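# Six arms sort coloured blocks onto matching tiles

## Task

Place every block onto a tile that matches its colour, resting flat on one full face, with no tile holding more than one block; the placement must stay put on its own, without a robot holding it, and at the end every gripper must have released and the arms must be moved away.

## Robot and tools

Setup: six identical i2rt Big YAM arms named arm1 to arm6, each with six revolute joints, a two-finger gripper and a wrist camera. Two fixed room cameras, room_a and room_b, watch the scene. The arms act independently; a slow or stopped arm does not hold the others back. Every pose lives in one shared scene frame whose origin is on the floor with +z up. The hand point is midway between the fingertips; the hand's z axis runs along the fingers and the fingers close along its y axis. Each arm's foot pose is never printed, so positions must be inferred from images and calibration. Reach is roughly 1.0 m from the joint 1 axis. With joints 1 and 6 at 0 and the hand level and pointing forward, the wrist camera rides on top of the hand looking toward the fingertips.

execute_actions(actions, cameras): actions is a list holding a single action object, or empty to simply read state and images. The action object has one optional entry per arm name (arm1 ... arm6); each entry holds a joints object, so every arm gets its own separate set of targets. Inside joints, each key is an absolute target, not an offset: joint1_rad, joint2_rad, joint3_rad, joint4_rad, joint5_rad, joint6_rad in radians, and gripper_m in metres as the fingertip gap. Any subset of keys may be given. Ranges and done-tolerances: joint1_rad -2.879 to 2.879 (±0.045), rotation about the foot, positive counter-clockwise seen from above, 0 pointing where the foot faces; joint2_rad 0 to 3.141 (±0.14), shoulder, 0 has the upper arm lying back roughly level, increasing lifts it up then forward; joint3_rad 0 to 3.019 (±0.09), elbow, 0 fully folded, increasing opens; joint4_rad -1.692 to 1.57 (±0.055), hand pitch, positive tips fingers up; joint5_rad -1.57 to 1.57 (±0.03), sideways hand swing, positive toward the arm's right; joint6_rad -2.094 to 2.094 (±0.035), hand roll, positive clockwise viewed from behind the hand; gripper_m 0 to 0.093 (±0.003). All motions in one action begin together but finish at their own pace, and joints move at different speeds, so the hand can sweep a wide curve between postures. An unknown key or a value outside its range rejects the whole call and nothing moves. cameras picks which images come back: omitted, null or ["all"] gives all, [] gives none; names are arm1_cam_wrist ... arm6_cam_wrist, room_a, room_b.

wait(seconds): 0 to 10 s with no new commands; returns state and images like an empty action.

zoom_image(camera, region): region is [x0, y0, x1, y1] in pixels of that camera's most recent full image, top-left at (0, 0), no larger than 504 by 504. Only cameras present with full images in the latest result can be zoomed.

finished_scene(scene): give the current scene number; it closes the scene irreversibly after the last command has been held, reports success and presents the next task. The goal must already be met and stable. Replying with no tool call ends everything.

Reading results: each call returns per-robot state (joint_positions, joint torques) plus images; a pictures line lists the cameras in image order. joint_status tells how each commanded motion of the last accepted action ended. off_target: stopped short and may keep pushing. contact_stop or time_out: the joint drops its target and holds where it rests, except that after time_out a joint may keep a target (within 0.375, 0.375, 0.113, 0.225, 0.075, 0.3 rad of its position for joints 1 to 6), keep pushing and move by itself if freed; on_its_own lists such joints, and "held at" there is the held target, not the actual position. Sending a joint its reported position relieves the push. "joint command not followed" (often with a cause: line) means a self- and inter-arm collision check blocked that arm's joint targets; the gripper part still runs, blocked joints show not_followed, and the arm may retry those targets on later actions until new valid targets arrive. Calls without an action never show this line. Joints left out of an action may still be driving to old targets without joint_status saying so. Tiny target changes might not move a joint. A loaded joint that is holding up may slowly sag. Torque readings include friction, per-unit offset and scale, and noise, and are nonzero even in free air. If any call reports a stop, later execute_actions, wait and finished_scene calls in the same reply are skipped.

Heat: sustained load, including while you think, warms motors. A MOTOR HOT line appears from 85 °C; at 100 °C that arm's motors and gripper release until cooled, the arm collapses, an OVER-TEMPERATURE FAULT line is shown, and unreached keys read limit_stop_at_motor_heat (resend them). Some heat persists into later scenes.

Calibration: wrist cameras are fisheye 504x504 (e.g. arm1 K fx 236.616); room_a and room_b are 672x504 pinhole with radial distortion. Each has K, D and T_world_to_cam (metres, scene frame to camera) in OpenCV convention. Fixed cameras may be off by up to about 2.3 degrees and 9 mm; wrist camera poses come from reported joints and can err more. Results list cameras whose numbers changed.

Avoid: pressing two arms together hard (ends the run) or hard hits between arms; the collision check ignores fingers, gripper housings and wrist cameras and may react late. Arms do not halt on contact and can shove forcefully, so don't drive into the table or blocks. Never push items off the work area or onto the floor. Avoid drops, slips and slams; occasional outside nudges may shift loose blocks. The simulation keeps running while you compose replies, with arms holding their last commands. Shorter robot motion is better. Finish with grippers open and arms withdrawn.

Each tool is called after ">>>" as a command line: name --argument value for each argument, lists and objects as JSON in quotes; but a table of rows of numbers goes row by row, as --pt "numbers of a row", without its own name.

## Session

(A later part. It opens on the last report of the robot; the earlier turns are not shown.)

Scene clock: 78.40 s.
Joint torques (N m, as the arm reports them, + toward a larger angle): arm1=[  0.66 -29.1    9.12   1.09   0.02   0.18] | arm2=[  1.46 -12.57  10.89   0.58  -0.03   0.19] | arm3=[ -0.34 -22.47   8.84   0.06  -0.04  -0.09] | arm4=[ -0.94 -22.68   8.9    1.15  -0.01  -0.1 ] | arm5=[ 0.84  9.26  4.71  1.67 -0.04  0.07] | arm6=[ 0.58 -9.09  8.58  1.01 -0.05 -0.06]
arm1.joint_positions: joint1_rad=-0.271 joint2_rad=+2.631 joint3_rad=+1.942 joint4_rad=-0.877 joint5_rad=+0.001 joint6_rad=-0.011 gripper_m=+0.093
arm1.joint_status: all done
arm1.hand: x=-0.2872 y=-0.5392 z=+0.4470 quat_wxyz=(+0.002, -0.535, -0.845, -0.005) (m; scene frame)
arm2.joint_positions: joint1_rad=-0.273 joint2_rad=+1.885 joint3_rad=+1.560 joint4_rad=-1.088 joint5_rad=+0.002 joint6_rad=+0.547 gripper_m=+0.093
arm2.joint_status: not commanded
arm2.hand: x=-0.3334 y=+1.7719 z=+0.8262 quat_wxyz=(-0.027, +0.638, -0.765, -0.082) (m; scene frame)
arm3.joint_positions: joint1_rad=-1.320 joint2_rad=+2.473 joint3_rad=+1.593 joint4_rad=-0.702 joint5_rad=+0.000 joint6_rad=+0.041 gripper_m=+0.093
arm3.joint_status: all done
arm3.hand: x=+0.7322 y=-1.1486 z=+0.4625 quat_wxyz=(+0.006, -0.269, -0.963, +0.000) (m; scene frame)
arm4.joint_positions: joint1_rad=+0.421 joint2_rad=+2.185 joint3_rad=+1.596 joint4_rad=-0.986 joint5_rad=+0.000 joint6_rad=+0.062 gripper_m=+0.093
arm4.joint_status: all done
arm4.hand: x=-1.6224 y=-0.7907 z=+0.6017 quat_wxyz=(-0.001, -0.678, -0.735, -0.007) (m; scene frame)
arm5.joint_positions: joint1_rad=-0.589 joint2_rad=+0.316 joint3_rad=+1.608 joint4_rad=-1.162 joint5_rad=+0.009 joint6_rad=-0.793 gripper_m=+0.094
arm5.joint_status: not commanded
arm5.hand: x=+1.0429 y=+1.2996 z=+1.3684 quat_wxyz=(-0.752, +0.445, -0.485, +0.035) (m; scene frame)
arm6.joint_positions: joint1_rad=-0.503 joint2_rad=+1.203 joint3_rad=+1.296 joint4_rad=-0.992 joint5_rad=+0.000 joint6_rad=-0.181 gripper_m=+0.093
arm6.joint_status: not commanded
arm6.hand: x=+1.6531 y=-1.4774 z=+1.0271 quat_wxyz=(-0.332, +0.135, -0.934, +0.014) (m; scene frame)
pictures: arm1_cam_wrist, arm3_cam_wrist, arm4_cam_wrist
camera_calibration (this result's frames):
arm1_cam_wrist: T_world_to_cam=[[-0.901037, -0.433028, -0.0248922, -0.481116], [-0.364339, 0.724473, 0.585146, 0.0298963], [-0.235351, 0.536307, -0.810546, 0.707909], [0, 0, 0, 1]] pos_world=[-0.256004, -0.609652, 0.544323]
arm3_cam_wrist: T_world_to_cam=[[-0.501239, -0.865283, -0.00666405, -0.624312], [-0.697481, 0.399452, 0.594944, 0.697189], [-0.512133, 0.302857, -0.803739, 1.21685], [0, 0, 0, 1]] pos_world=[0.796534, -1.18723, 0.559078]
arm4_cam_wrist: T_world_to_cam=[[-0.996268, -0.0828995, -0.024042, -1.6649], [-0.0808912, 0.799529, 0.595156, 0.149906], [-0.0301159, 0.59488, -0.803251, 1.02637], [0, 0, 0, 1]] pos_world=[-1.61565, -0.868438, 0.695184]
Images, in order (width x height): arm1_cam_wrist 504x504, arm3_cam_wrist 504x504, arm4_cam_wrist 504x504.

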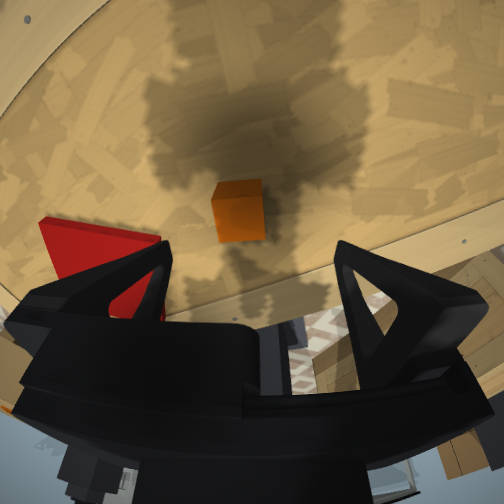

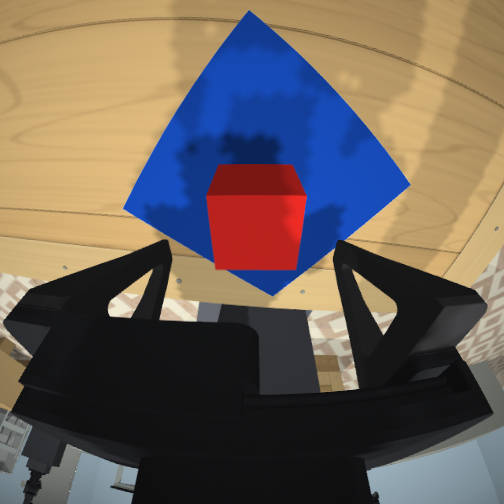

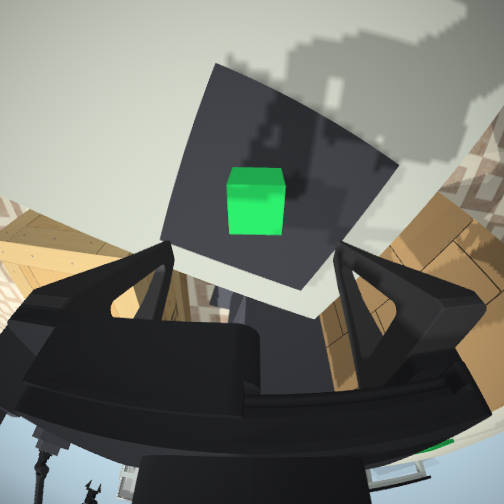

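>>> execute_actions --actions '[{"arm1":{"joints":{"joint1_rad":-0.245,"joint2_rad":2.73,"joint3_rad":2.03,"joint4_rad":-0.825,"joint6_rad":-0.09}},"arm3":{"joints":{"joint2_rad":2.55,"joint3_rad":1.66,"joint4_rad":-0.655}},"arm4":{"joints":{"joint2_rad":2.30,"joint4_rad":-0.86}}}]' --cameras '["arm1_cam_wrist","arm3_cam_wrist","arm4_cam_wrist"]'

Scene clock: 82.83 s.
Joint torques (N m, as the arm reports them, + toward a larger angle): arm1=[  1.73 -27.66   8.52   1.29   0.02  -0.11] | arm2=[  1.57 -12.72  10.98   0.57  -0.05   0.18] | arm3=[ -0.39 -21.1    7.58   0.14  -0.04  -0.09] | arm4=[ -1.26 -22.71   8.17   1.08  -0.14  -0.1 ] | arm5=[ 0.76  9.28  4.69  1.62 -0.05  0.07] | arm6=[ 0.46 -8.79  8.53  1.08 -0.06 -0.08]
arm1.joint_positions: joint1_rad=-0.253 joint2_rad=+2.705 joint3_rad=+2.000 joint4_rad=-0.838 joint5_rad=+0.001 joint6_rad=-0.077 gripper_m=+0.093
arm1.joint_status: all done
arm1.hand: x=-0.2715 y=-0.5425 z=+0.4155 quat_wxyz=(-0.008, -0.499, -0.866, +0.002) (m; scene frame)
arm2.joint_positions: joint1_rad=-0.273 joint2_rad=+1.885 joint3_rad=+1.560 joint4_rad=-1.088 joint5_rad=+0.002 joint6_rad=+0.547 gripper_m=+0.093
arm2.joint_status: not commanded
arm2.hand: x=-0.3334 y=+1.7719 z=+0.8262 quat_wxyz=(-0.027, +0.638, -0.765, -0.082) (m; scene frame)
arm3.joint_positions: joint1_rad=-1.320 joint2_rad=+2.551 joint3_rad=+1.640 joint4_rad=-0.665 joint5_rad=+0.000 joint6_rad=+0.041 gripper_m=+0.093
arm3.joint_status: all done
arm3.hand: x=+0.7365 y=-1.1511 z=+0.4277 quat_wxyz=(+0.004, -0.269, -0.963, +0.001) (m; scene frame)
arm4.joint_positions: joint1_rad=+0.427 joint2_rad=+2.308 joint3_rad=+1.597 joint4_rad=-0.870 joint5_rad=+0.003 joint6_rad=+0.063 gripper_m=+0.093
arm4.joint_status: all done
arm4.hand: x=-1.6183 y=-0.7915 z=+0.5289 quat_wxyz=(+0.002, -0.676, -0.737, -0.007) (m; scene frame)
arm5.joint_positions: joint1_rad=-0.589 joint2_rad=+0.316 joint3_rad=+1.608 joint4_rad=-1.162 joint5_rad=+0.009 joint6_rad=-0.793 gripper_m=+0.094
arm5.joint_status: not commanded
arm5.hand: x=+1.0429 y=+1.2996 z=+1.3684 quat_wxyz=(-0.752, +0.445, -0.485, +0.035) (m; scene frame)
arm6.joint_positions: joint1_rad=-0.503 joint2_rad=+1.203 joint3_rad=+1.296 joint4_rad=-0.992 joint5_rad=+0.000 joint6_rad=-0.181 gripper_m=+0.093
arm6.joint_status: not commanded
arm6.hand: x=+1.6531 y=-1.4774 z=+1.0271 quat_wxyz=(-0.332, +0.135, -0.934, +0.014) (m; scene frame)
pictures: arm1_cam_wrist, arm3_cam_wrist, arm4_cam_wrist
camera_calibration (this result's frames):
arm1_cam_wrist: T_world_to_cam=[[-0.861004, -0.508047, -0.0236787, -0.499512], [-0.430434, 0.703089, 0.566032, 0.0347872], [-0.270923, 0.497548, -0.824043, 0.662765], [0, 0, 0, 1]] pos_world=[-0.23555, -0.607991, 0.514628]
arm3_cam_wrist: T_world_to_cam=[[-0.501195, -0.865308, -0.00676806, -0.624579], [-0.700062, 0.40086, 0.590951, 0.727089], [-0.508642, 0.30092, -0.806679, 1.18831], [0, 0, 0, 1]] pos_world=[0.800396, -1.1895, 0.524681]
arm4_cam_wrist: T_world_to_cam=[[-0.995881, -0.0881955, -0.0210444, -1.66778], [-0.0831618, 0.795972, 0.599594, 0.185345], [-0.0361308, 0.598874, -0.800028, 0.960261], [0, 0, 0, 1]] pos_world=[-1.6108, -0.869696, 0.622006]
Images, in order (width x height): arm1_cam_wrist 504x504, arm3_cam_wrist 504x504, arm4_cam_wrist 504x504.

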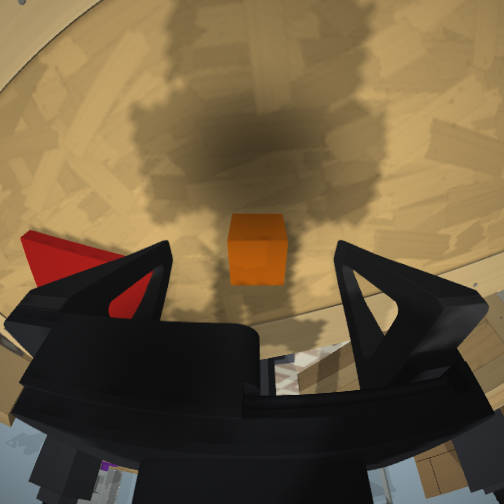

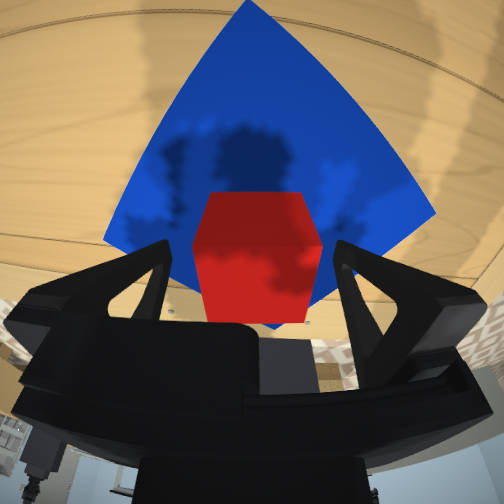

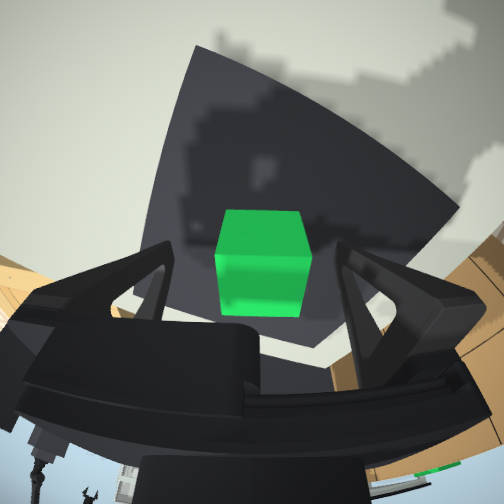

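>>> execute_actions --actions '[{"arm1":{"joints":{"joint2_rad":2.77,"joint4_rad":-0.81}},"arm3":{"joints":{"gripper_m":0}},"arm4":{"joints":{"gripper_m":0}}}]' --cameras '["arm1_cam_wrist"]'

Scene clock: 85.07 s.
Joint torques (N m, as the arm reports them, + toward a larger angle): arm1=[  1.74 -26.95   8.3    1.45   0.01  -0.11] | arm2=[  1.56 -12.7   10.94   0.57  -0.05   0.18] | arm3=[ -0.42 -21.     7.52   0.16  -0.03  -0.09] | arm4=[ -1.18 -22.8    8.16   1.12  -0.1   -0.11] | arm5=[ 0.76  9.38  4.66  1.63 -0.05  0.07] | arm6=[ 0.5  -8.75  8.64  1.17 -0.02 -0.06]
arm1.joint_positions: joint1_rad=-0.253 joint2_rad=+2.742 joint3_rad=+2.000 joint4_rad=-0.827 joint5_rad=+0.001 joint6_rad=-0.077 gripper_m=+0.093
arm1.joint_status: all done
arm1.hand: x=-0.2768 y=-0.5310 z=+0.3912 quat_wxyz=(+0.003, -0.499, -0.867, -0.006) (m; scene frame)
arm2.joint_positions: joint1_rad=-0.273 joint2_rad=+1.885 joint3_rad=+1.560 joint4_rad=-1.088 joint5_rad=+0.002 joint6_rad=+0.547 gripper_m=+0.093
arm2.joint_status: not commanded
arm2.hand: x=-0.3334 y=+1.7719 z=+0.8262 quat_wxyz=(-0.027, +0.638, -0.765, -0.082) (m; scene frame)
arm3.joint_positions: joint1_rad=-1.320 joint2_rad=+2.551 joint3_rad=+1.640 joint4_rad=-0.665 joint5_rad=+0.000 joint6_rad=+0.040 gripper_m=+0.047
arm3.joint_status: gripper_m off_target (ended at +0.047, target +0.000)
arm3.hand: x=+0.7366 y=-1.1512 z=+0.4277 quat_wxyz=(+0.003, -0.269, -0.963, +0.001) (m; scene frame)
arm4.joint_positions: joint1_rad=+0.427 joint2_rad=+2.308 joint3_rad=+1.597 joint4_rad=-0.870 joint5_rad=+0.002 joint6_rad=+0.064 gripper_m=+0.037
arm4.joint_status: gripper_m off_target (ended at +0.037, target +0.000)
arm4.hand: x=-1.6182 y=-0.7915 z=+0.5289 quat_wxyz=(+0.001, -0.676, -0.737, -0.008) (m; scene frame)
arm5.joint_positions: joint1_rad=-0.589 joint2_rad=+0.316 joint3_rad=+1.608 joint4_rad=-1.162 joint5_rad=+0.009 joint6_rad=-0.793 gripper_m=+0.094
arm5.joint_status: not commanded
arm5.hand: x=+1.0429 y=+1.2996 z=+1.3684 quat_wxyz=(-0.752, +0.445, -0.485, +0.035) (m; scene frame)
arm6.joint_positions: joint1_rad=-0.503 joint2_rad=+1.203 joint3_rad=+1.296 joint4_rad=-0.992 joint5_rad=+0.000 joint6_rad=-0.181 gripper_m=+0.093
arm6.joint_status: not commanded
arm6.hand: x=+1.6531 y=-1.4774 z=+1.0271 quat_wxyz=(-0.332, +0.135, -0.934, +0.014) (m; scene frame)
pictures: arm1_cam_wrist
camera_calibration (this result's frames):
arm1_cam_wrist: T_world_to_cam=[[-0.860987, -0.507968, -0.0258743, -0.497926], [-0.424357, 0.689363, 0.587112, 0.0243672], [-0.280397, 0.516475, -0.809092, 0.637128], [0, 0, 0, 1]] pos_world=[-0.239718, -0.59879, 0.488306]
Images, in order (width x height): arm1_cam_wrist 504x504.

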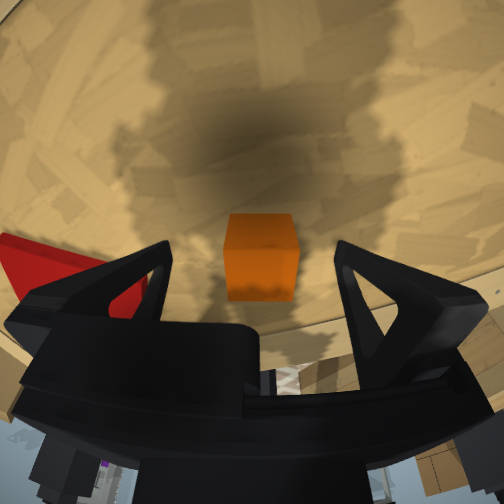

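>>> execute_actions --actions '[{"arm1":{"joints":{"gripper_m":0}},"arm3":{"joints":{"joint2_rad":2.3,"joint3_rad":1.6,"joint4_rad":-0.86}},"arm4":{"joints":{"joint2_rad":1.7,"joint3_rad":1.32,"joint4_rad":-1.15}}}]' --cameras '[]'

>>> execute_actions --actions '[{"arm1":{"joints":{"joint2_rad":2.45,"joint3_rad":1.9,"joint4_rad":-1.02}},"arm4":{"joints":{"joint1_rad":-1.43,"joint6_rad":0.1}}}]' --cameras '["arm1_cam_wrist","arm4_cam_wrist"]'

>>> execute_actions --actions '[{"arm1":{"joints":{"joint1_rad":2.36,"joint6_rad":0.69}},"arm3":{"joints":{"joint1_rad":1.43,"joint6_rad":0.5}},"arm4":{"joints":{"joint2_rad":1.86,"joint3_rad":1.28,"joint4_rad":-0.96}}}]' --cameras '["arm1_cam_wrist","arm3_cam_wrist","arm4_cam_wrist"]'

Scene clock: 93.80 s.
Joint torques (N m, as the arm reports them, + toward a larger angle): arm1=[  1.98 -26.88   8.27   1.28   0.02  -0.11] | arm2=[  1.59 -12.58  10.94   0.56  -0.04   0.19] | arm3=[ -0.4  -19.95   8.77  -0.8   -0.03  -0.08] | arm4=[ -1.26 -16.69   9.06   0.51  -0.1   -0.11] | arm5=[ 0.93  9.31  4.71  1.67 -0.05  0.06] | arm6=[ 0.57 -8.65  8.61  1.09  0.   -0.05]
arm1.joint_positions: joint1_rad=-0.253 joint2_rad=+2.742 joint3_rad=+2.000 joint4_rad=-0.827 joint5_rad=+0.001 joint6_rad=-0.078 gripper_m=+0.031
arm1.joint_status: gripper_m off_target (ended at +0.031, target +0.000)
arm1.hand: x=-0.2768 y=-0.5310 z=+0.3912 quat_wxyz=(+0.003, -0.499, -0.867, -0.006) (m; scene frame)
arm2.joint_positions: joint1_rad=-0.273 joint2_rad=+1.885 joint3_rad=+1.560 joint4_rad=-1.088 joint5_rad=+0.002 joint6_rad=+0.547 gripper_m=+0.093
arm2.joint_status: not commanded
arm2.hand: x=-0.3334 y=+1.7719 z=+0.8262 quat_wxyz=(-0.027, +0.638, -0.765, -0.082) (m; scene frame)
arm3.joint_positions: joint1_rad=-1.320 joint2_rad=+2.298 joint3_rad=+1.582 joint4_rad=-0.847 joint5_rad=+0.000 joint6_rad=+0.040 gripper_m=+0.047
arm3.joint_status: all done
arm3.hand: x=+0.7434 y=-1.1544 z=+0.5623 quat_wxyz=(-0.003, -0.269, -0.963, +0.002) (m; scene frame)
arm4.joint_positions: joint1_rad=+0.427 joint2_rad=+1.706 joint3_rad=+1.310 joint4_rad=-1.140 joint5_rad=+0.002 joint6_rad=+0.064 gripper_m=+0.037
arm4.joint_status: all done
arm4.hand: x=-1.6377 y=-0.6808 z=+0.7626 quat_wxyz=(-0.016, -0.676, -0.736, +0.006) (m; scene frame)
arm5.joint_positions: joint1_rad=-0.589 joint2_rad=+0.316 joint3_rad=+1.608 joint4_rad=-1.162 joint5_rad=+0.009 joint6_rad=-0.793 gripper_m=+0.094
arm5.joint_status: not commanded
arm5.hand: x=+1.0429 y=+1.2996 z=+1.3684 quat_wxyz=(-0.752, +0.445, -0.485, +0.035) (m; scene frame)
arm6.joint_positions: joint1_rad=-0.503 joint2_rad=+1.203 joint3_rad=+1.296 joint4_rad=-0.992 joint5_rad=+0.000 joint6_rad=-0.181 gripper_m=+0.093
arm6.joint_status: not commanded
arm6.hand: x=+1.6531 y=-1.4774 z=+1.0271 quat_wxyz=(-0.332, +0.135, -0.934, +0.014) (m; scene frame)
pictures: none
No camera images: the call's "cameras" was empty. Leave "cameras" out to get every camera's image.

Scene clock: 95.77 s.
Joint torques (N m, as the arm reports them, + toward a larger angle): arm1=[  1.87 -26.56   7.99   0.06   0.02  -0.1 ] | arm2=[  1.47 -12.63  10.92   0.57  -0.04   0.18] | arm3=[ -0.42 -20.28   8.73  -0.79  -0.03  -0.08] | arm4=[ -1.33 -16.83   9.04   0.5    0.    -0.11] | arm5=[ 0.81  9.1   4.68  1.66 -0.05  0.08] | arm6=[ 0.61 -8.81  8.62  1.03 -0.01 -0.07]
arm1.joint_positions: joint1_rad=-0.253 joint2_rad=+2.422 joint3_rad=+1.889 joint4_rad=-1.003 joint5_rad=+0.001 joint6_rad=-0.078 gripper_m=+0.031
arm1.joint_status: all done
arm1.hand: x=-0.2729 y=-0.5423 z=+0.5689 quat_wxyz=(-0.011, -0.499, -0.867, +0.004) (m; scene frame)
arm2.joint_positions: joint1_rad=-0.273 joint2_rad=+1.885 joint3_rad=+1.560 joint4_rad=-1.088 joint5_rad=+0.002 joint6_rad=+0.547 gripper_m=+0.093
arm2.joint_status: not commanded
arm2.hand: x=-0.3334 y=+1.7719 z=+0.8262 quat_wxyz=(-0.027, +0.638, -0.765, -0.082) (m; scene frame)
arm3.joint_positions: joint1_rad=-1.320 joint2_rad=+2.298 joint3_rad=+1.582 joint4_rad=-0.847 joint5_rad=+0.000 joint6_rad=+0.040 gripper_m=+0.047
arm3.joint_status: not commanded
arm3.hand: x=+0.7434 y=-1.1544 z=+0.5623 quat_wxyz=(-0.003, -0.269, -0.963, +0.002) (m; scene frame)
arm4.joint_positions: joint1_rad=-1.438 joint2_rad=+1.706 joint3_rad=+1.310 joint4_rad=-1.140 joint5_rad=+0.000 joint6_rad=+0.094 gripper_m=+0.037
arm4.joint_status: all done
arm4.hand: x=-2.2067 y=-0.1126 z=+0.7580 quat_wxyz=(+0.003, -0.993, +0.119, +0.012) (m; scene frame)
arm5.joint_positions: joint1_rad=-0.589 joint2_rad=+0.316 joint3_rad=+1.608 joint4_rad=-1.162 joint5_rad=+0.009 joint6_rad=-0.793 gripper_m=+0.094
arm5.joint_status: not commanded
arm5.hand: x=+1.0429 y=+1.2996 z=+1.3684 quat_wxyz=(-0.752, +0.445, -0.485, +0.035) (m; scene frame)
arm6.joint_positions: joint1_rad=-0.503 joint2_rad=+1.203 joint3_rad=+1.296 joint4_rad=-0.992 joint5_rad=+0.000 joint6_rad=-0.181 gripper_m=+0.093
arm6.joint_status: not commanded
arm6.hand: x=+1.6531 y=-1.4774 z=+1.0271 quat_wxyz=(-0.332, +0.135, -0.934, +0.014) (m; scene frame)
pictures: arm1_cam_wrist, arm4_cam_wrist
camera_calibration (this result's frames):
arm1_cam_wrist: T_world_to_cam=[[-0.860574, -0.508803, -0.0230795, -0.497627], [-0.432604, 0.706274, 0.560384, -0.0483826], [-0.268825, 0.492236, -0.827911, 0.788574], [0, 0, 0, 1]] pos_world=[-0.237187, -0.607187, 0.668497]
arm4_cam_wrist: T_world_to_cam=[[0.23376, 0.972254, -0.00882419, 0.634547], [0.799748, -0.187107, 0.570433, 1.31843], [0.552955, -0.140402, -0.821297, 1.94855], [0, 0, 0, 1]] pos_world=[-2.2802, -0.0966751, 0.85386]
Images, in order (width x height): arm1_cam_wrist 504x504, arm4_cam_wrist 504x504.

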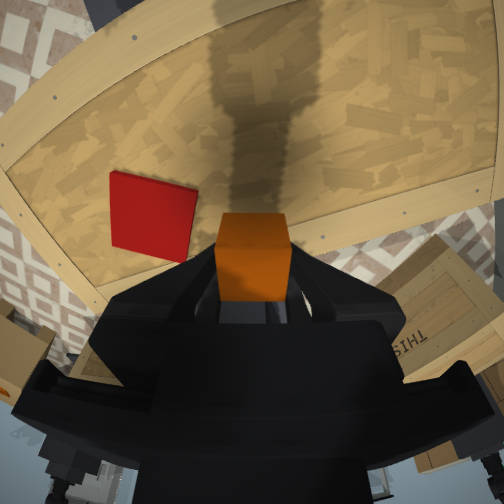

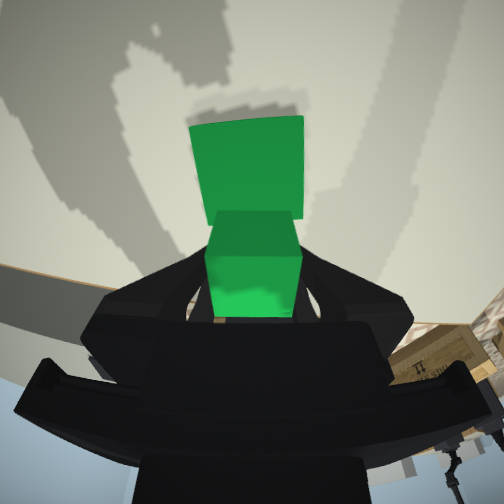

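Scene clock: 98.40 s.
Joint torques (N m, as the arm reports them, + toward a larger angle): arm1=[  0.95 -26.     8.18   0.09   0.2    0.2 ] | arm2=[  1.55 -12.43  10.92   0.56  -0.05   0.18] | arm3=[ -1.37 -20.51   8.02  -0.76   0.04   0.13] | arm4=[ -1.25 -18.94   8.41   1.18   0.    -0.12] | arm5=[ 0.81  9.23  4.69  1.62 -0.05  0.07] | arm6=[ 0.55 -8.9   8.62  1.09 -0.04 -0.07]
arm1.joint_positions: joint1_rad=+2.363 joint2_rad=+2.422 joint3_rad=+1.889 joint4_rad=-1.003 joint5_rad=-0.001 joint6_rad=+0.677 gripper_m=+0.031
arm1.joint_status: all done
arm1.hand: x=-0.5173 y=+0.7652 z=+0.5877 quat_wxyz=(-0.011, +0.397, -0.918, -0.022) (m; scene frame)
arm2.joint_positions: joint1_rad=-0.273 joint2_rad=+1.885 joint3_rad=+1.560 joint4_rad=-1.088 joint5_rad=+0.002 joint6_rad=+0.547 gripper_m=+0.093
arm2.joint_status: not commanded
arm2.hand: x=-0.3334 y=+1.7719 z=+0.8262 quat_wxyz=(-0.027, +0.638, -0.765, -0.082) (m; scene frame)
arm3.joint_positions: joint1_rad=+1.440 joint2_rad=+2.298 joint3_rad=+1.591 joint4_rad=-0.847 joint5_rad=-0.001 joint6_rad=+0.490 gripper_m=+0.047
arm3.joint_status: all done
arm3.hand: x=-0.1856 y=-0.3781 z=+0.5650 quat_wxyz=(+0.001, +0.773, -0.635, -0.008) (m; scene frame)
arm4.joint_positions: joint1_rad=-1.438 joint2_rad=+1.879 joint3_rad=+1.265 joint4_rad=-0.971 joint5_rad=+0.000 joint6_rad=+0.094 gripper_m=+0.037
arm4.joint_status: all done
arm4.hand: x=-2.2147 y=-0.1109 z=+0.6595 quat_wxyz=(+0.002, -0.993, +0.119, -0.013) (m; scene frame)
arm5.joint_positions: joint1_rad=-0.589 joint2_rad=+0.316 joint3_rad=+1.608 joint4_rad=-1.162 joint5_rad=+0.009 joint6_rad=-0.793 gripper_m=+0.094
arm5.joint_status: not commanded
arm5.hand: x=+1.0429 y=+1.2996 z=+1.3684 quat_wxyz=(-0.752, +0.445, -0.485, +0.035) (m; scene frame)
arm6.joint_positions: joint1_rad=-0.503 joint2_rad=+1.203 joint3_rad=+1.296 joint4_rad=-0.992 joint5_rad=+0.000 joint6_rad=-0.181 gripper_m=+0.093
arm6.joint_status: not commanded
arm6.hand: x=+1.6531 y=-1.4774 z=+1.0271 quat_wxyz=(-0.332, +0.135, -0.934, +0.014) (m; scene frame)
pictures: arm1_cam_wrist, arm3_cam_wrist, arm4_cam_wrist
camera_calibration (this result's frames):
arm1_cam_wrist: T_world_to_cam=[[0.733642, -0.677698, -0.0499435, 0.927476], [-0.547698, -0.633212, 0.546873, -0.114703], [-0.402239, -0.373855, -0.835725, 0.693167], [0, 0, 0, 1]] pos_world=[-0.464438, 0.815061, 0.688347]
arm3_cam_wrist: T_world_to_cam=[[0.976661, 0.213714, -0.0214392, 0.273628], [0.186816, -0.795979, 0.575776, -0.588864], [0.105986, -0.566343, -0.817327, 0.389615], [0, 0, 0, 1]] pos_world=[-0.198526, -0.306546, 0.663363]
arm4_cam_wrist: T_world_to_cam=[[0.234707, 0.972056, -0.00439379, 0.633026], [0.771344, -0.183489, 0.609394, 1.2931], [0.591559, -0.146418, -0.792856, 1.93829], [0, 0, 0, 1]] pos_world=[-2.29261, -0.0942657, 0.751562]
Images, in order (width x height): arm1_cam_wrist 504x504, arm3_cam_wrist 504x504, arm4_cam_wrist 504x504.

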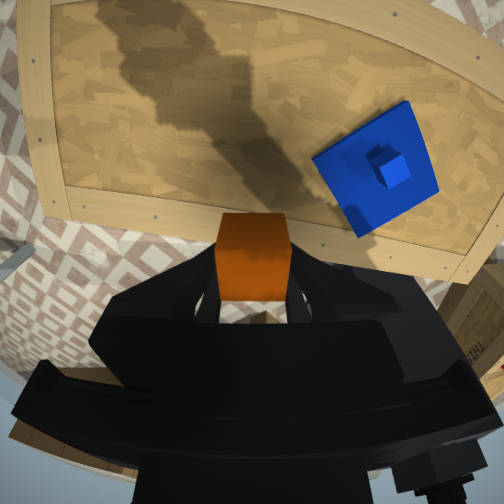

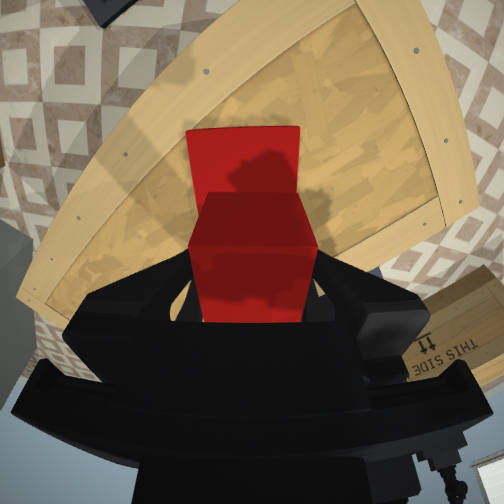

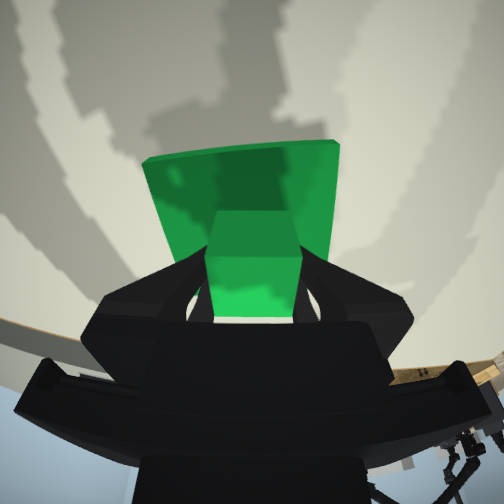

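>>> execute_actions --actions '[{"arm1":{"joints":{"joint1_rad":2.395,"joint2_rad":2.775,"joint3_rad":2.19,"joint4_rad":-0.93}},"arm3":{"joints":{"joint1_rad":1.47,"joint2_rad":2.505,"joint3_rad":1.635,"joint4_rad":-0.655}},"arm4":{"joints":{"joint2_rad":1.93,"joint4_rad":-0.91}}}]' --cameras '["arm1_cam_wrist","arm3_cam_wrist","arm4_cam_wrist"]'

>>> execute_actions --actions '[{"arm1":{"joints":{"joint2_rad":2.85,"joint4_rad":-0.88}},"arm3":{"joints":{"joint2_rad":2.57,"joint4_rad":-0.61}}}]' --cameras '["arm1_cam_wrist","arm3_cam_wrist"]'

Scene clock: 103.37 s.
Joint torques (N m, as the arm reports them, + toward a larger angle): arm1=[  1.78 -31.87   9.8    1.08   0.21   0.2 ] | arm2=[  1.49 -12.6   10.95   0.55  -0.05   0.19] | arm3=[ -0.08 -23.44   7.48   0.27   0.06   0.12] | arm4=[ -1.34 -15.46   8.23   1.44  -0.01  -0.14] | arm5=[ 0.76  9.23  4.64  1.68 -0.05  0.07] | arm6=[ 0.77 -9.25  8.67  1.04 -0.02 -0.05]
arm1.joint_positions: joint1_rad=+2.389 joint2_rad=+2.785 joint3_rad=+2.147 joint4_rad=-0.941 joint5_rad=-0.001 joint6_rad=+0.677 gripper_m=+0.031
arm1.joint_status: all done
arm1.hand: x=-0.5343 y=+0.7849 z=+0.4243 quat_wxyz=(-0.001, +0.409, -0.913, -0.003) (m; scene frame)
arm2.joint_positions: joint1_rad=-0.273 joint2_rad=+1.885 joint3_rad=+1.560 joint4_rad=-1.088 joint5_rad=+0.002 joint6_rad=+0.547 gripper_m=+0.093
arm2.joint_status: not commanded
arm2.hand: x=-0.3334 y=+1.7719 z=+0.8262 quat_wxyz=(-0.027, +0.638, -0.765, -0.082) (m; scene frame)
arm3.joint_positions: joint1_rad=+1.463 joint2_rad=+2.540 joint3_rad=+1.614 joint4_rad=-0.668 joint5_rad=-0.002 joint6_rad=+0.491 gripper_m=+0.047
arm3.joint_status: all done
arm3.hand: x=-0.1828 y=-0.4048 z=+0.4288 quat_wxyz=(+0.005, +0.780, -0.626, +0.011) (m; scene frame)
arm4.joint_positions: joint1_rad=-1.438 joint2_rad=+1.898 joint3_rad=+1.266 joint4_rad=-0.927 joint5_rad=+0.000 joint6_rad=+0.094 gripper_m=+0.037
arm4.joint_status: all done
arm4.hand: x=-2.2236 y=-0.1095 z=+0.6504 quat_wxyz=(+0.003, -0.993, +0.119, +0.001) (m; scene frame)
arm5.joint_positions: joint1_rad=-0.589 joint2_rad=+0.316 joint3_rad=+1.608 joint4_rad=-1.162 joint5_rad=+0.009 joint6_rad=-0.793 gripper_m=+0.094
arm5.joint_status: not commanded
arm5.hand: x=+1.0429 y=+1.2996 z=+1.3684 quat_wxyz=(-0.752, +0.445, -0.485, +0.035) (m; scene frame)
arm6.joint_positions: joint1_rad=-0.503 joint2_rad=+1.203 joint3_rad=+1.296 joint4_rad=-0.992 joint5_rad=+0.000 joint6_rad=-0.181 gripper_m=+0.093
arm6.joint_status: not commanded
arm6.hand: x=+1.6531 y=-1.4774 z=+1.0271 quat_wxyz=(-0.332, +0.135, -0.934, +0.014) (m; scene frame)
pictures: arm1_cam_wrist, arm3_cam_wrist, arm4_cam_wrist
camera_calibration (this result's frames):
arm1_cam_wrist: T_world_to_cam=[[0.750888, -0.66004, -0.022681, 0.928935], [-0.530063, -0.622796, 0.575463, -0.0330807], [-0.393954, -0.420086, -0.817513, 0.590111], [0, 0, 0, 1]] pos_world=[-0.482584, 0.840429, 0.52253]
arm3_cam_wrist: T_world_to_cam=[[0.971983, 0.235013, -0.00434177, 0.274155], [0.189782, -0.773748, 0.604397, -0.534856], [0.138682, -0.588288, -0.796671, 0.251121], [0, 0, 0, 1]] pos_world=[-0.199794, -0.330542, 0.524517]
arm4_cam_wrist: T_world_to_cam=[[0.234416, 0.972112, -0.00684424, 0.634718], [0.787192, -0.185683, 0.58809, 1.35459], [0.570419, -0.143245, -0.808767, 1.90028], [0, 0, 0, 1]] pos_world=[-2.29907, -0.0932852, 0.74461]
Images, in order (width x height): arm1_cam_wrist 504x504, arm3_cam_wrist 504x504, arm4_cam_wrist 504x504.

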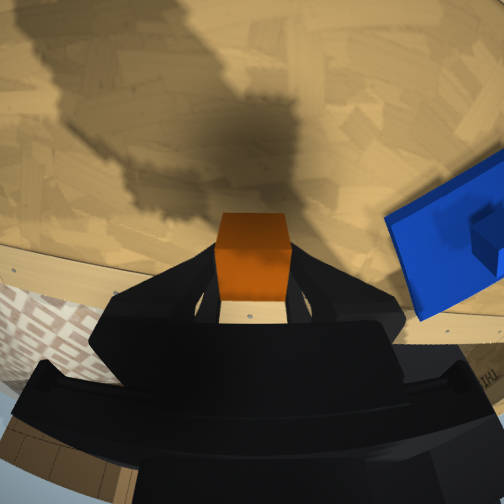

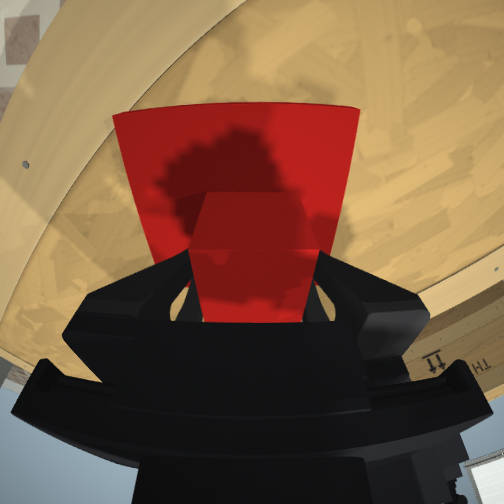

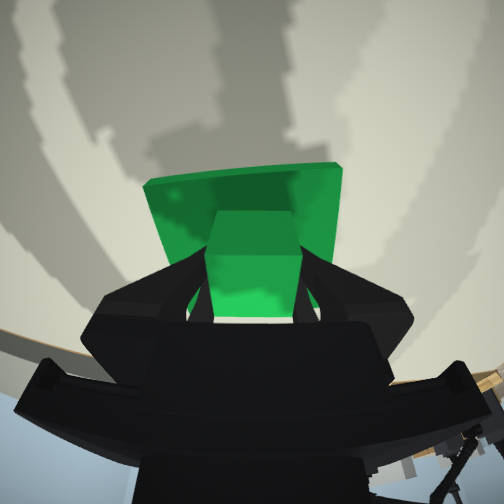

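Scene clock: 104.27 s.
Joint torques (N m, as the arm reports them, + toward a larger angle): arm1=[  1.54 -28.14   9.38   1.39   0.21   0.2 ] | arm2=[  1.47 -12.52  10.93   0.53  -0.03   0.18] | arm3=[ -0.12 -18.77   7.47   0.74   0.06   0.11] | arm4=[ -1.31 -15.25   8.29   1.45   0.01  -0.13] | arm5=[ 0.77  9.27  4.66  1.65 -0.05  0.07] | arm6=[ 0.57 -9.05  8.65  1.01 -0.02 -0.08]
arm1.joint_positions: joint1_rad=+2.389 joint2_rad=+2.823 joint3_rad=+2.150 joint4_rad=-0.897 joint5_rad=-0.001 joint6_rad=+0.677 gripper_m=+0.031
arm1.joint_status: all done
arm1.hand: x=-0.5344 y=+0.7822 z=+0.3996 quat_wxyz=(-0.003, +0.409, -0.913, -0.007) (m; scene frame)
arm2.joint_positions: joint1_rad=-0.273 joint2_rad=+1.885 joint3_rad=+1.560 joint4_rad=-1.088 joint5_rad=+0.002 joint6_rad=+0.547 gripper_m=+0.093
arm2.joint_status: not commanded
arm2.hand: x=-0.3334 y=+1.7719 z=+0.8262 quat_wxyz=(-0.027, +0.638, -0.765, -0.082) (m; scene frame)
arm3.joint_positions: joint1_rad=+1.463 joint2_rad=+2.542 joint3_rad=+1.614 joint4_rad=-0.633 joint5_rad=-0.002 joint6_rad=+0.491 gripper_m=+0.047
arm3.joint_status: all done
arm3.hand: x=-0.1880 y=-0.3987 z=+0.4276 quat_wxyz=(+0.002, +0.780, -0.626, -0.006) (m; scene frame)
arm4.joint_positions: joint1_rad=-1.438 joint2_rad=+1.898 joint3_rad=+1.266 joint4_rad=-0.927 joint5_rad=+0.000 joint6_rad=+0.094 gripper_m=+0.037
arm4.joint_status: not commanded
arm4.hand: x=-2.2236 y=-0.1095 z=+0.6504 quat_wxyz=(+0.003, -0.993, +0.119, +0.001) (m; scene frame)
arm5.joint_positions: joint1_rad=-0.589 joint2_rad=+0.316 joint3_rad=+1.608 joint4_rad=-1.162 joint5_rad=+0.009 joint6_rad=-0.793 gripper_m=+0.094
arm5.joint_status: not commanded
arm5.hand: x=+1.0429 y=+1.2996 z=+1.3684 quat_wxyz=(-0.752, +0.445, -0.485, +0.035) (m; scene frame)
arm6.joint_positions: joint1_rad=-0.503 joint2_rad=+1.203 joint3_rad=+1.296 joint4_rad=-0.992 joint5_rad=+0.000 joint6_rad=-0.181 gripper_m=+0.093
arm6.joint_status: not commanded
arm6.hand: x=+1.6531 y=-1.4774 z=+1.0271 quat_wxyz=(-0.332, +0.135, -0.934, +0.014) (m; scene frame)
pictures: arm1_cam_wrist, arm3_cam_wrist
camera_calibration (this result's frames):
arm1_cam_wrist: T_world_to_cam=[[0.750907, -0.659768, -0.0290732, 0.929044], [-0.53036, -0.628685, 0.568747, -0.0134819], [-0.393519, -0.411657, -0.821999, 0.564192], [0, 0, 0, 1]] pos_world=[-0.482756, 0.836731, 0.498443]
arm3_cam_wrist: T_world_to_cam=[[0.97175, 0.2352, -0.0195878, 0.284326], [0.202631, -0.788868, 0.580197, -0.521747], [0.12101, -0.567775, -0.814241, 0.266839], [0, 0, 0, 1]] pos_world=[-0.202862, -0.326958, 0.525557]
Images, in order (width x height): arm1_cam_wrist 504x504, arm3_cam_wrist 504x504.

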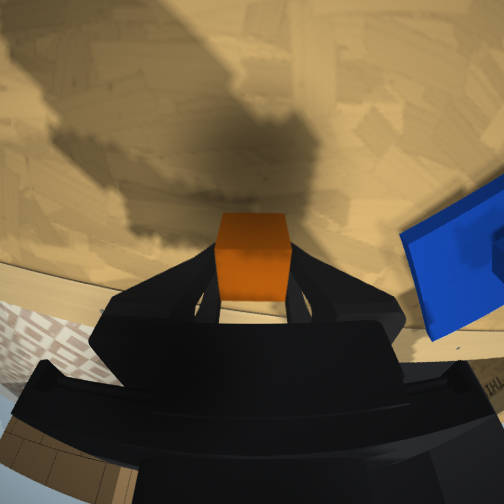

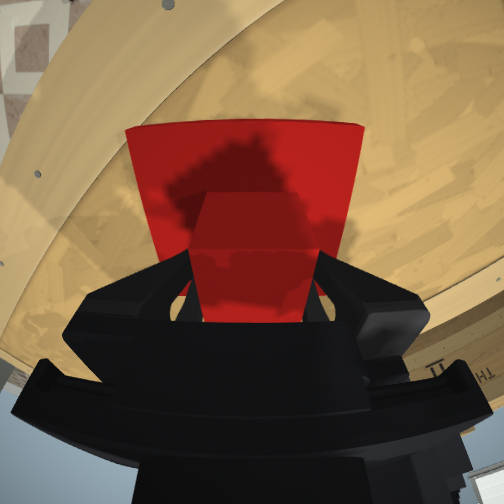

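>>> execute_actions --actions '[{"arm1":{"joints":{"joint2_rad":2.88}},"arm3":{"joints":{"joint2_rad":2.53,"gripper_m":0.093}},"arm4":{"joints":{"joint2_rad":1.89,"gripper_m":0.093}}}]' --cameras '[]'

>>> execute_actions --actions '[{"arm1":{"joints":{"joint2_rad":2.82,"gripper_m":0.093}},"arm3":{"joints":{"joint2_rad":2.2,"joint4_rad":-0.95}},"arm4":{"joints":{"joint2_rad":1.5,"joint4_rad":-1.25}},"arm2":{"joints":{"joint1_rad":0.3,"joint6_rad":0}}}]' --cameras '["arm3_cam_wrist","arm4_cam_wrist"]'

>>> execute_actions --actions '[{"arm1":{"joints":{"joint2_rad":1.6,"joint3_rad":1.3,"joint4_rad":-1.3}},"arm3":{"joints":{"joint1_rad":0,"joint2_rad":1.5}},"arm4":{"joints":{"joint2_rad":1.0}}}]' --cameras '[]'

>>> execute_actions --actions '[{"arm1":{"joints":{"joint1_rad":0.9,"joint2_rad":1.2}},"arm2":{"joints":{"joint1_rad":1.705,"joint2_rad":2.3,"joint3_rad":1.6,"joint4_rad":-0.86}}}]' --cameras '["arm2_cam_wrist"]'

Scene clock: 110.83 s.
Joint torques (N m, as the arm reports them, + toward a larger angle): arm1=[  1.48 -26.37   9.25   1.25   0.18   0.18] | arm2=[  1.57 -12.52  10.94   0.56  -0.04   0.19] | arm3=[ -0.17 -21.85   7.47   0.44   0.06   0.11] | arm4=[ -1.33 -18.49   8.27   1.26   0.    -0.12] | arm5=[ 0.81  9.3   4.65  1.65 -0.05  0.07] | arm6=[ 0.44 -8.86  8.57  1.04 -0.01 -0.07]
arm1.joint_positions: joint1_rad=+2.389 joint2_rad=+2.836 joint3_rad=+2.152 joint4_rad=-0.895 joint5_rad=-0.001 joint6_rad=+0.678 gripper_m=+0.031
arm1.joint_status: all done
arm1.hand: x=-0.5346 y=+0.7778 z=+0.3908 quat_wxyz=(-0.001, +0.408, -0.913, -0.003) (m; scene frame)
arm2.joint_positions: joint1_rad=-0.273 joint2_rad=+1.885 joint3_rad=+1.560 joint4_rad=-1.088 joint5_rad=+0.002 joint6_rad=+0.547 gripper_m=+0.093
arm2.joint_status: not commanded
arm2.hand: x=-0.3334 y=+1.7719 z=+0.8262 quat_wxyz=(-0.027, +0.638, -0.765, -0.082) (m; scene frame)
arm3.joint_positions: joint1_rad=+1.463 joint2_rad=+2.542 joint3_rad=+1.614 joint4_rad=-0.625 joint5_rad=-0.002 joint6_rad=+0.491 gripper_m=+0.093
arm3.joint_status: all done
arm3.hand: x=-0.1894 y=-0.3972 z=+0.4277 quat_wxyz=(+0.001, +0.780, -0.626, -0.010) (m; scene frame)
arm4.joint_positions: joint1_rad=-1.438 joint2_rad=+1.896 joint3_rad=+1.266 joint4_rad=-0.922 joint5_rad=+0.000 joint6_rad=+0.095 gripper_m=+0.093
arm4.joint_status: all done
arm4.hand: x=-2.2250 y=-0.1093 z=+0.6514 quat_wxyz=(+0.003, -0.993, +0.119, +0.004) (m; scene frame)
arm5.joint_positions: joint1_rad=-0.589 joint2_rad=+0.316 joint3_rad=+1.608 joint4_rad=-1.162 joint5_rad=+0.009 joint6_rad=-0.793 gripper_m=+0.094
arm5.joint_status: not commanded
arm5.hand: x=+1.0429 y=+1.2996 z=+1.3684 quat_wxyz=(-0.752, +0.445, -0.485, +0.035) (m; scene frame)
arm6.joint_positions: joint1_rad=-0.503 joint2_rad=+1.203 joint3_rad=+1.296 joint4_rad=-0.992 joint5_rad=+0.000 joint6_rad=-0.181 gripper_m=+0.093
arm6.joint_status: not commanded
arm6.hand: x=+1.6531 y=-1.4774 z=+1.0271 quat_wxyz=(-0.332, +0.135, -0.934, +0.014) (m; scene frame)
pictures: none
No camera images: the call's "cameras" was empty. Leave "cameras" out to get every camera's image.

Scene clock: 112.43 s.
Joint torques (N m, as the arm reports them, + toward a larger angle): arm1=[  1.33 -31.94   9.25   1.26   0.18   0.19] | arm2=[  0.35 -12.44  10.94   0.59   0.06  -0.12] | arm3=[ -0.09 -19.98   8.98  -0.6    0.06   0.11] | arm4=[ -1.12 -14.1    9.87   0.59   0.    -0.12] | arm5=[ 0.73  9.29  4.66  1.66 -0.05  0.07] | arm6=[ 0.25 -8.86  8.66  1.01 -0.01 -0.06]
arm1.joint_positions: joint1_rad=+2.389 joint2_rad=+2.836 joint3_rad=+2.152 joint4_rad=-0.895 joint5_rad=-0.001 joint6_rad=+0.678 gripper_m=+0.093
arm1.joint_status: all done
arm1.hand: x=-0.5346 y=+0.7780 z=+0.3910 quat_wxyz=(-0.001, +0.408, -0.913, -0.003) (m; scene frame)
arm2.joint_positions: joint1_rad=+0.306 joint2_rad=+1.885 joint3_rad=+1.560 joint4_rad=-1.088 joint5_rad=-0.002 joint6_rad=+0.015 gripper_m=+0.093
arm2.joint_status: all done
arm2.hand: x=-0.6075 y=+1.5615 z=+0.8260 quat_wxyz=(-0.027, +0.946, -0.313, -0.081) (m; scene frame)
arm3.joint_positions: joint1_rad=+1.463 joint2_rad=+2.199 joint3_rad=+1.625 joint4_rad=-0.938 joint5_rad=-0.002 joint6_rad=+0.491 gripper_m=+0.093
arm3.joint_status: all done
arm3.hand: x=-0.2069 y=-0.3755 z=+0.6348 quat_wxyz=(-0.003, +0.779, -0.626, -0.029) (m; scene frame)
arm4.joint_positions: joint1_rad=-1.438 joint2_rad=+1.504 joint3_rad=+1.266 joint4_rad=-1.240 joint5_rad=+0.000 joint6_rad=+0.095 gripper_m=+0.093
arm4.joint_status: all done
arm4.hand: x=-2.1656 y=-0.1190 z=+0.8334 quat_wxyz=(+0.004, -0.992, +0.119, +0.041) (m; scene frame)
arm5.joint_positions: joint1_rad=-0.589 joint2_rad=+0.316 joint3_rad=+1.608 joint4_rad=-1.162 joint5_rad=+0.009 joint6_rad=-0.793 gripper_m=+0.094
arm5.joint_status: not commanded
arm5.hand: x=+1.0429 y=+1.2996 z=+1.3684 quat_wxyz=(-0.752, +0.445, -0.485, +0.035) (m; scene frame)
arm6.joint_positions: joint1_rad=-0.503 joint2_rad=+1.203 joint3_rad=+1.296 joint4_rad=-0.992 joint5_rad=+0.000 joint6_rad=-0.181 gripper_m=+0.093
arm6.joint_status: not commanded
arm6.hand: x=+1.6531 y=-1.4774 z=+1.0271 quat_wxyz=(-0.332, +0.135, -0.934, +0.014) (m; scene frame)
pictures: arm3_cam_wrist, arm4_cam_wrist
camera_calibration (this result's frames):
arm3_cam_wrist: T_world_to_cam=[[0.970936, 0.235764, -0.0412269, 0.315075], [0.219655, -0.809343, 0.544715, -0.601452], [0.0950574, -0.537939, -0.837607, 0.471622], [0, 0, 0, 1]] pos_world=[-0.218637, -0.30736, 0.735644]
arm4_cam_wrist: T_world_to_cam=[[0.23351, 0.97225, -0.0142363, 0.635802], [0.831611, -0.192102, 0.521076, 1.35084], [0.503881, -0.133515, -0.853392, 1.90807], [0, 0, 0, 1]] pos_world=[-2.23328, -0.103905, 0.933493]
Images, in order (width x height): arm3_cam_wrist 504x504, arm4_cam_wrist 504x504.

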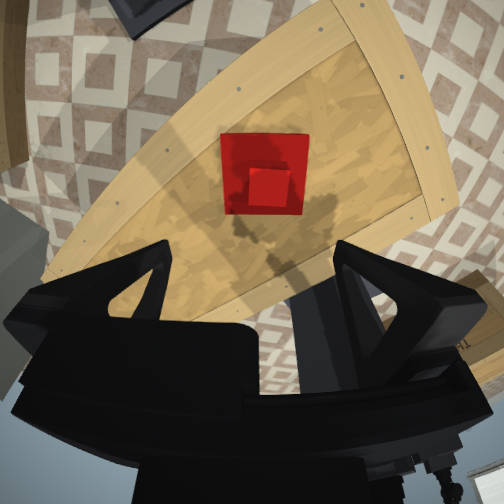

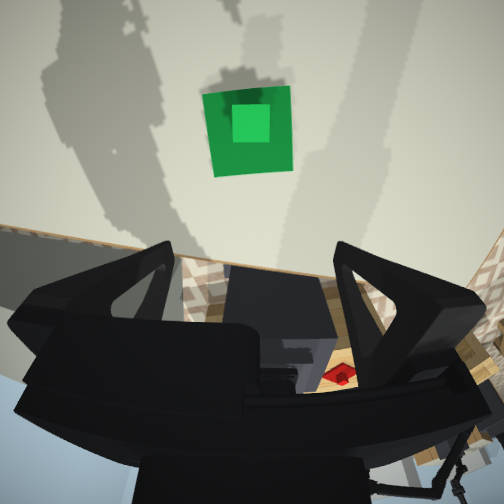

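Scene clock: 114.23 s.
Joint torques (N m, as the arm reports them, + toward a larger angle): arm1=[  1.52 -16.83   7.52   0.13   0.18   0.2 ] | arm2=[  0.06 -12.55  11.     0.59   0.06  -0.13] | arm3=[  0.   -13.3   11.67   0.5   -0.12   0.07] | arm4=[-1.24 -7.84 10.52  1.34  0.   -0.12] | arm5=[ 0.81  9.33  4.7   1.67 -0.04  0.06] | arm6=[ 0.59 -8.74  8.65  1.08 -0.02 -0.07]
arm1.joint_positions: joint1_rad=+2.389 joint2_rad=+1.599 joint3_rad=+1.308 joint4_rad=-1.286 joint5_rad=-0.001 joint6_rad=+0.678 gripper_m=+0.093
arm1.joint_status: all done
arm1.hand: x=-0.5472 y=+0.5389 z=+0.8465 quat_wxyz=(-0.002, +0.408, -0.913, -0.004) (m; scene frame)
arm2.joint_positions: joint1_rad=+0.306 joint2_rad=+1.885 joint3_rad=+1.560 joint4_rad=-1.088 joint5_rad=-0.002 joint6_rad=+0.014 gripper_m=+0.093
arm2.joint_status: not commanded
arm2.hand: x=-0.6075 y=+1.5615 z=+0.8260 quat_wxyz=(-0.027, +0.946, -0.313, -0.081) (m; scene frame)
arm3.joint_positions: joint1_rad=-0.008 joint2_rad=+1.500 joint3_rad=+1.625 joint4_rad=-0.939 joint5_rad=+0.002 joint6_rad=+0.492 gripper_m=+0.093
arm3.joint_status: all done
arm3.hand: x=+0.6294 y=-0.4150 z=+1.0706 quat_wxyz=(-0.293, +0.146, -0.918, -0.222) (m; scene frame)
arm4.joint_positions: joint1_rad=-1.438 joint2_rad=+1.006 joint3_rad=+1.266 joint4_rad=-1.241 joint5_rad=+0.000 joint6_rad=+0.095 gripper_m=+0.093
arm4.joint_status: all done
arm4.hand: x=-2.0928 y=-0.1308 z=+1.0367 quat_wxyz=(+0.010, -0.952, +0.114, +0.286) (m; scene frame)
arm5.joint_positions: joint1_rad=-0.589 joint2_rad=+0.316 joint3_rad=+1.608 joint4_rad=-1.162 joint5_rad=+0.009 joint6_rad=-0.793 gripper_m=+0.094
arm5.joint_status: not commanded
arm5.hand: x=+1.0429 y=+1.2996 z=+1.3684 quat_wxyz=(-0.752, +0.445, -0.485, +0.035) (m; scene frame)
arm6.joint_positions: joint1_rad=-0.503 joint2_rad=+1.203 joint3_rad=+1.296 joint4_rad=-0.992 joint5_rad=+0.000 joint6_rad=-0.181 gripper_m=+0.093
arm6.joint_status: not commanded
arm6.hand: x=+1.6531 y=-1.4774 z=+1.0271 quat_wxyz=(-0.332, +0.135, -0.934, +0.014) (m; scene frame)
pictures: none
No camera images: the call's "cameras" was empty. Leave "cameras" out to get every camera's image.

Scene clock: 115.97 s.
Joint torques (N m, as the arm reports them, + toward a larger angle): arm1=[ 0.65 -9.89  9.12  0.76  0.12  0.16] | arm2=[ -0.35 -16.75   8.7    0.69   0.07  -0.08] | arm3=[ -0.1  -13.94  11.76   0.53  -0.12   0.07] | arm4=[-1.31 -7.76 10.62  1.33  0.   -0.12] | arm5=[ 0.9   9.23  4.66  1.66 -0.06  0.07] | arm6=[ 0.87 -8.75  8.6   1.05 -0.02 -0.07]
arm1.joint_positions: joint1_rad=+0.904 joint2_rad=+1.195 joint3_rad=+1.297 joint4_rad=-1.286 joint5_rad=+0.001 joint6_rad=+0.678 gripper_m=+0.093
arm1.joint_status: all done
arm1.hand: x=-0.1530 y=+0.0861 z=+1.0076 quat_wxyz=(-0.178, -0.312, -0.930, -0.074) (m; scene frame)
arm2.joint_positions: joint1_rad=+1.713 joint2_rad=+2.308 joint3_rad=+1.589 joint4_rad=-0.861 joint5_rad=-0.002 joint6_rad=+0.011 gripper_m=+0.093
arm2.joint_status: all done
arm2.hand: x=-0.5548 y=+0.7799 z=+0.5787 quat_wxyz=(-0.008, +0.927, +0.375, +0.003) (m; scene frame)
arm3.joint_positions: joint1_rad=-0.008 joint2_rad=+1.500 joint3_rad=+1.625 joint4_rad=-0.939 joint5_rad=+0.002 joint6_rad=+0.492 gripper_m=+0.093
arm3.joint_status: not commanded
arm3.hand: x=+0.6294 y=-0.4150 z=+1.0706 quat_wxyz=(-0.293, +0.146, -0.918, -0.222) (m; scene frame)
arm4.joint_positions: joint1_rad=-1.438 joint2_rad=+1.006 joint3_rad=+1.266 joint4_rad=-1.241 joint5_rad=+0.000 joint6_rad=+0.095 gripper_m=+0.093
arm4.joint_status: not commanded
arm4.hand: x=-2.0928 y=-0.1308 z=+1.0367 quat_wxyz=(+0.010, -0.952, +0.114, +0.286) (m; scene frame)
arm5.joint_positions: joint1_rad=-0.589 joint2_rad=+0.316 joint3_rad=+1.608 joint4_rad=-1.162 joint5_rad=+0.009 joint6_rad=-0.793 gripper_m=+0.094
arm5.joint_status: not commanded
arm5.hand: x=+1.0429 y=+1.2996 z=+1.3684 quat_wxyz=(-0.752, +0.445, -0.485, +0.035) (m; scene frame)
arm6.joint_positions: joint1_rad=-0.503 joint2_rad=+1.203 joint3_rad=+1.296 joint4_rad=-0.992 joint5_rad=+0.000 joint6_rad=-0.181 gripper_m=+0.093
arm6.joint_status: not commanded
arm6.hand: x=+1.6531 y=-1.4774 z=+1.0271 quat_wxyz=(-0.332, +0.135, -0.934, +0.014) (m; scene frame)
pictures: arm2_cam_wrist
camera_calibration (this result's frames):
arm2_cam_wrist: T_world_to_cam=[[-0.692642, 0.721136, 0.0144934, -0.956522], [0.58849, 0.553392, 0.589438, -0.439192], [0.417044, 0.416799, -0.807684, 0.502948], [0, 0, 0, 1]] pos_world=[-0.613819, 0.723199, 0.678963]
Images, in order (width x height): arm2_cam_wrist 504x504.

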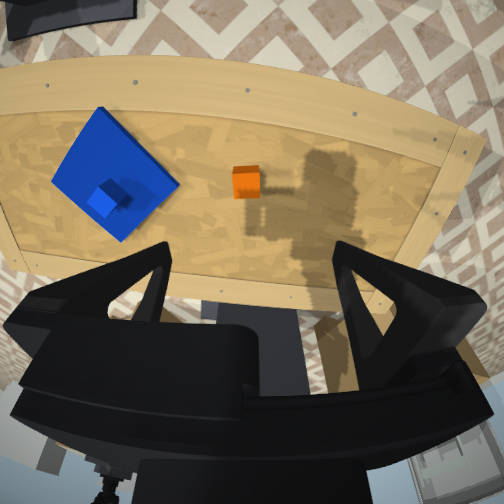

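>>> execute_actions --actions '[{"arm2":{"joints":{"joint1_rad":1.735,"joint2_rad":2.59,"joint3_rad":1.625,"joint4_rad":-0.575}}}]' --cameras '["arm2_cam_wrist"]'

Scene clock: 118.97 s.
Joint torques (N m, as the arm reports them, + toward a larger angle): arm1=[ 1.02 -9.79  9.19  0.77  0.11  0.16] | arm2=[  1.33 -17.65   7.28   1.13   0.06  -0.08] | arm3=[ -0.07 -13.89  11.71   0.51  -0.12   0.07] | arm4=[-1.36 -7.74 10.58  1.37  0.   -0.12] | arm5=[ 0.8   9.3   4.68  1.65 -0.04  0.07] | arm6=[ 0.3  -8.48  8.71  1.05 -0.02 -0.08]
arm1.joint_positions: joint1_rad=+0.904 joint2_rad=+1.195 joint3_rad=+1.297 joint4_rad=-1.286 joint5_rad=+0.001 joint6_rad=+0.678 gripper_m=+0.093
arm1.joint_status: not commanded
arm1.hand: x=-0.1530 y=+0.0861 z=+1.0076 quat_wxyz=(-0.178, -0.312, -0.930, -0.074) (m; scene frame)
arm2.joint_positions: joint1_rad=+1.720 joint2_rad=+2.603 joint3_rad=+1.610 joint4_rad=-0.587 joint5_rad=-0.002 joint6_rad=+0.011 gripper_m=+0.093
arm2.joint_status: all done
arm2.hand: x=-0.5362 y=+0.7956 z=+0.4115 quat_wxyz=(-0.008, +0.925, +0.379, +0.003) (m; scene frame)
arm3.joint_positions: joint1_rad=-0.008 joint2_rad=+1.500 joint3_rad=+1.625 joint4_rad=-0.939 joint5_rad=+0.002 joint6_rad=+0.492 gripper_m=+0.093
arm3.joint_status: not commanded
arm3.hand: x=+0.6294 y=-0.4150 z=+1.0706 quat_wxyz=(-0.293, +0.146, -0.918, -0.222) (m; scene frame)
arm4.joint_positions: joint1_rad=-1.438 joint2_rad=+1.006 joint3_rad=+1.266 joint4_rad=-1.241 joint5_rad=+0.000 joint6_rad=+0.095 gripper_m=+0.093
arm4.joint_status: not commanded
arm4.hand: x=-2.0928 y=-0.1308 z=+1.0367 quat_wxyz=(+0.010, -0.952, +0.114, +0.286) (m; scene frame)
arm5.joint_positions: joint1_rad=-0.589 joint2_rad=+0.316 joint3_rad=+1.608 joint4_rad=-1.162 joint5_rad=+0.009 joint6_rad=-0.793 gripper_m=+0.094
arm5.joint_status: not commanded
arm5.hand: x=+1.0429 y=+1.2996 z=+1.3684 quat_wxyz=(-0.752, +0.445, -0.485, +0.035) (m; scene frame)
arm6.joint_positions: joint1_rad=-0.503 joint2_rad=+1.203 joint3_rad=+1.296 joint4_rad=-0.992 joint5_rad=+0.000 joint6_rad=-0.181 gripper_m=+0.093
arm6.joint_status: not commanded
arm6.hand: x=+1.6531 y=-1.4774 z=+1.0271 quat_wxyz=(-0.332, +0.135, -0.934, +0.014) (m; scene frame)
pictures: arm2_cam_wrist
camera_calibration (this result's frames):
arm2_cam_wrist: T_world_to_cam=[[-0.698125, 0.71583, 0.0144805, -0.951225], [0.58404, 0.557663, 0.589839, -0.366164], [0.414149, 0.420238, -0.807391, 0.349186], [0, 0, 0, 1]] pos_world=[-0.594834, 0.73837, 0.511681]
Images, in order (width x height): arm2_cam_wrist 504x504.

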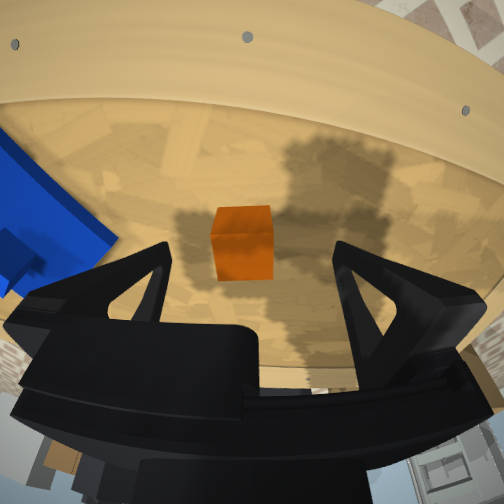

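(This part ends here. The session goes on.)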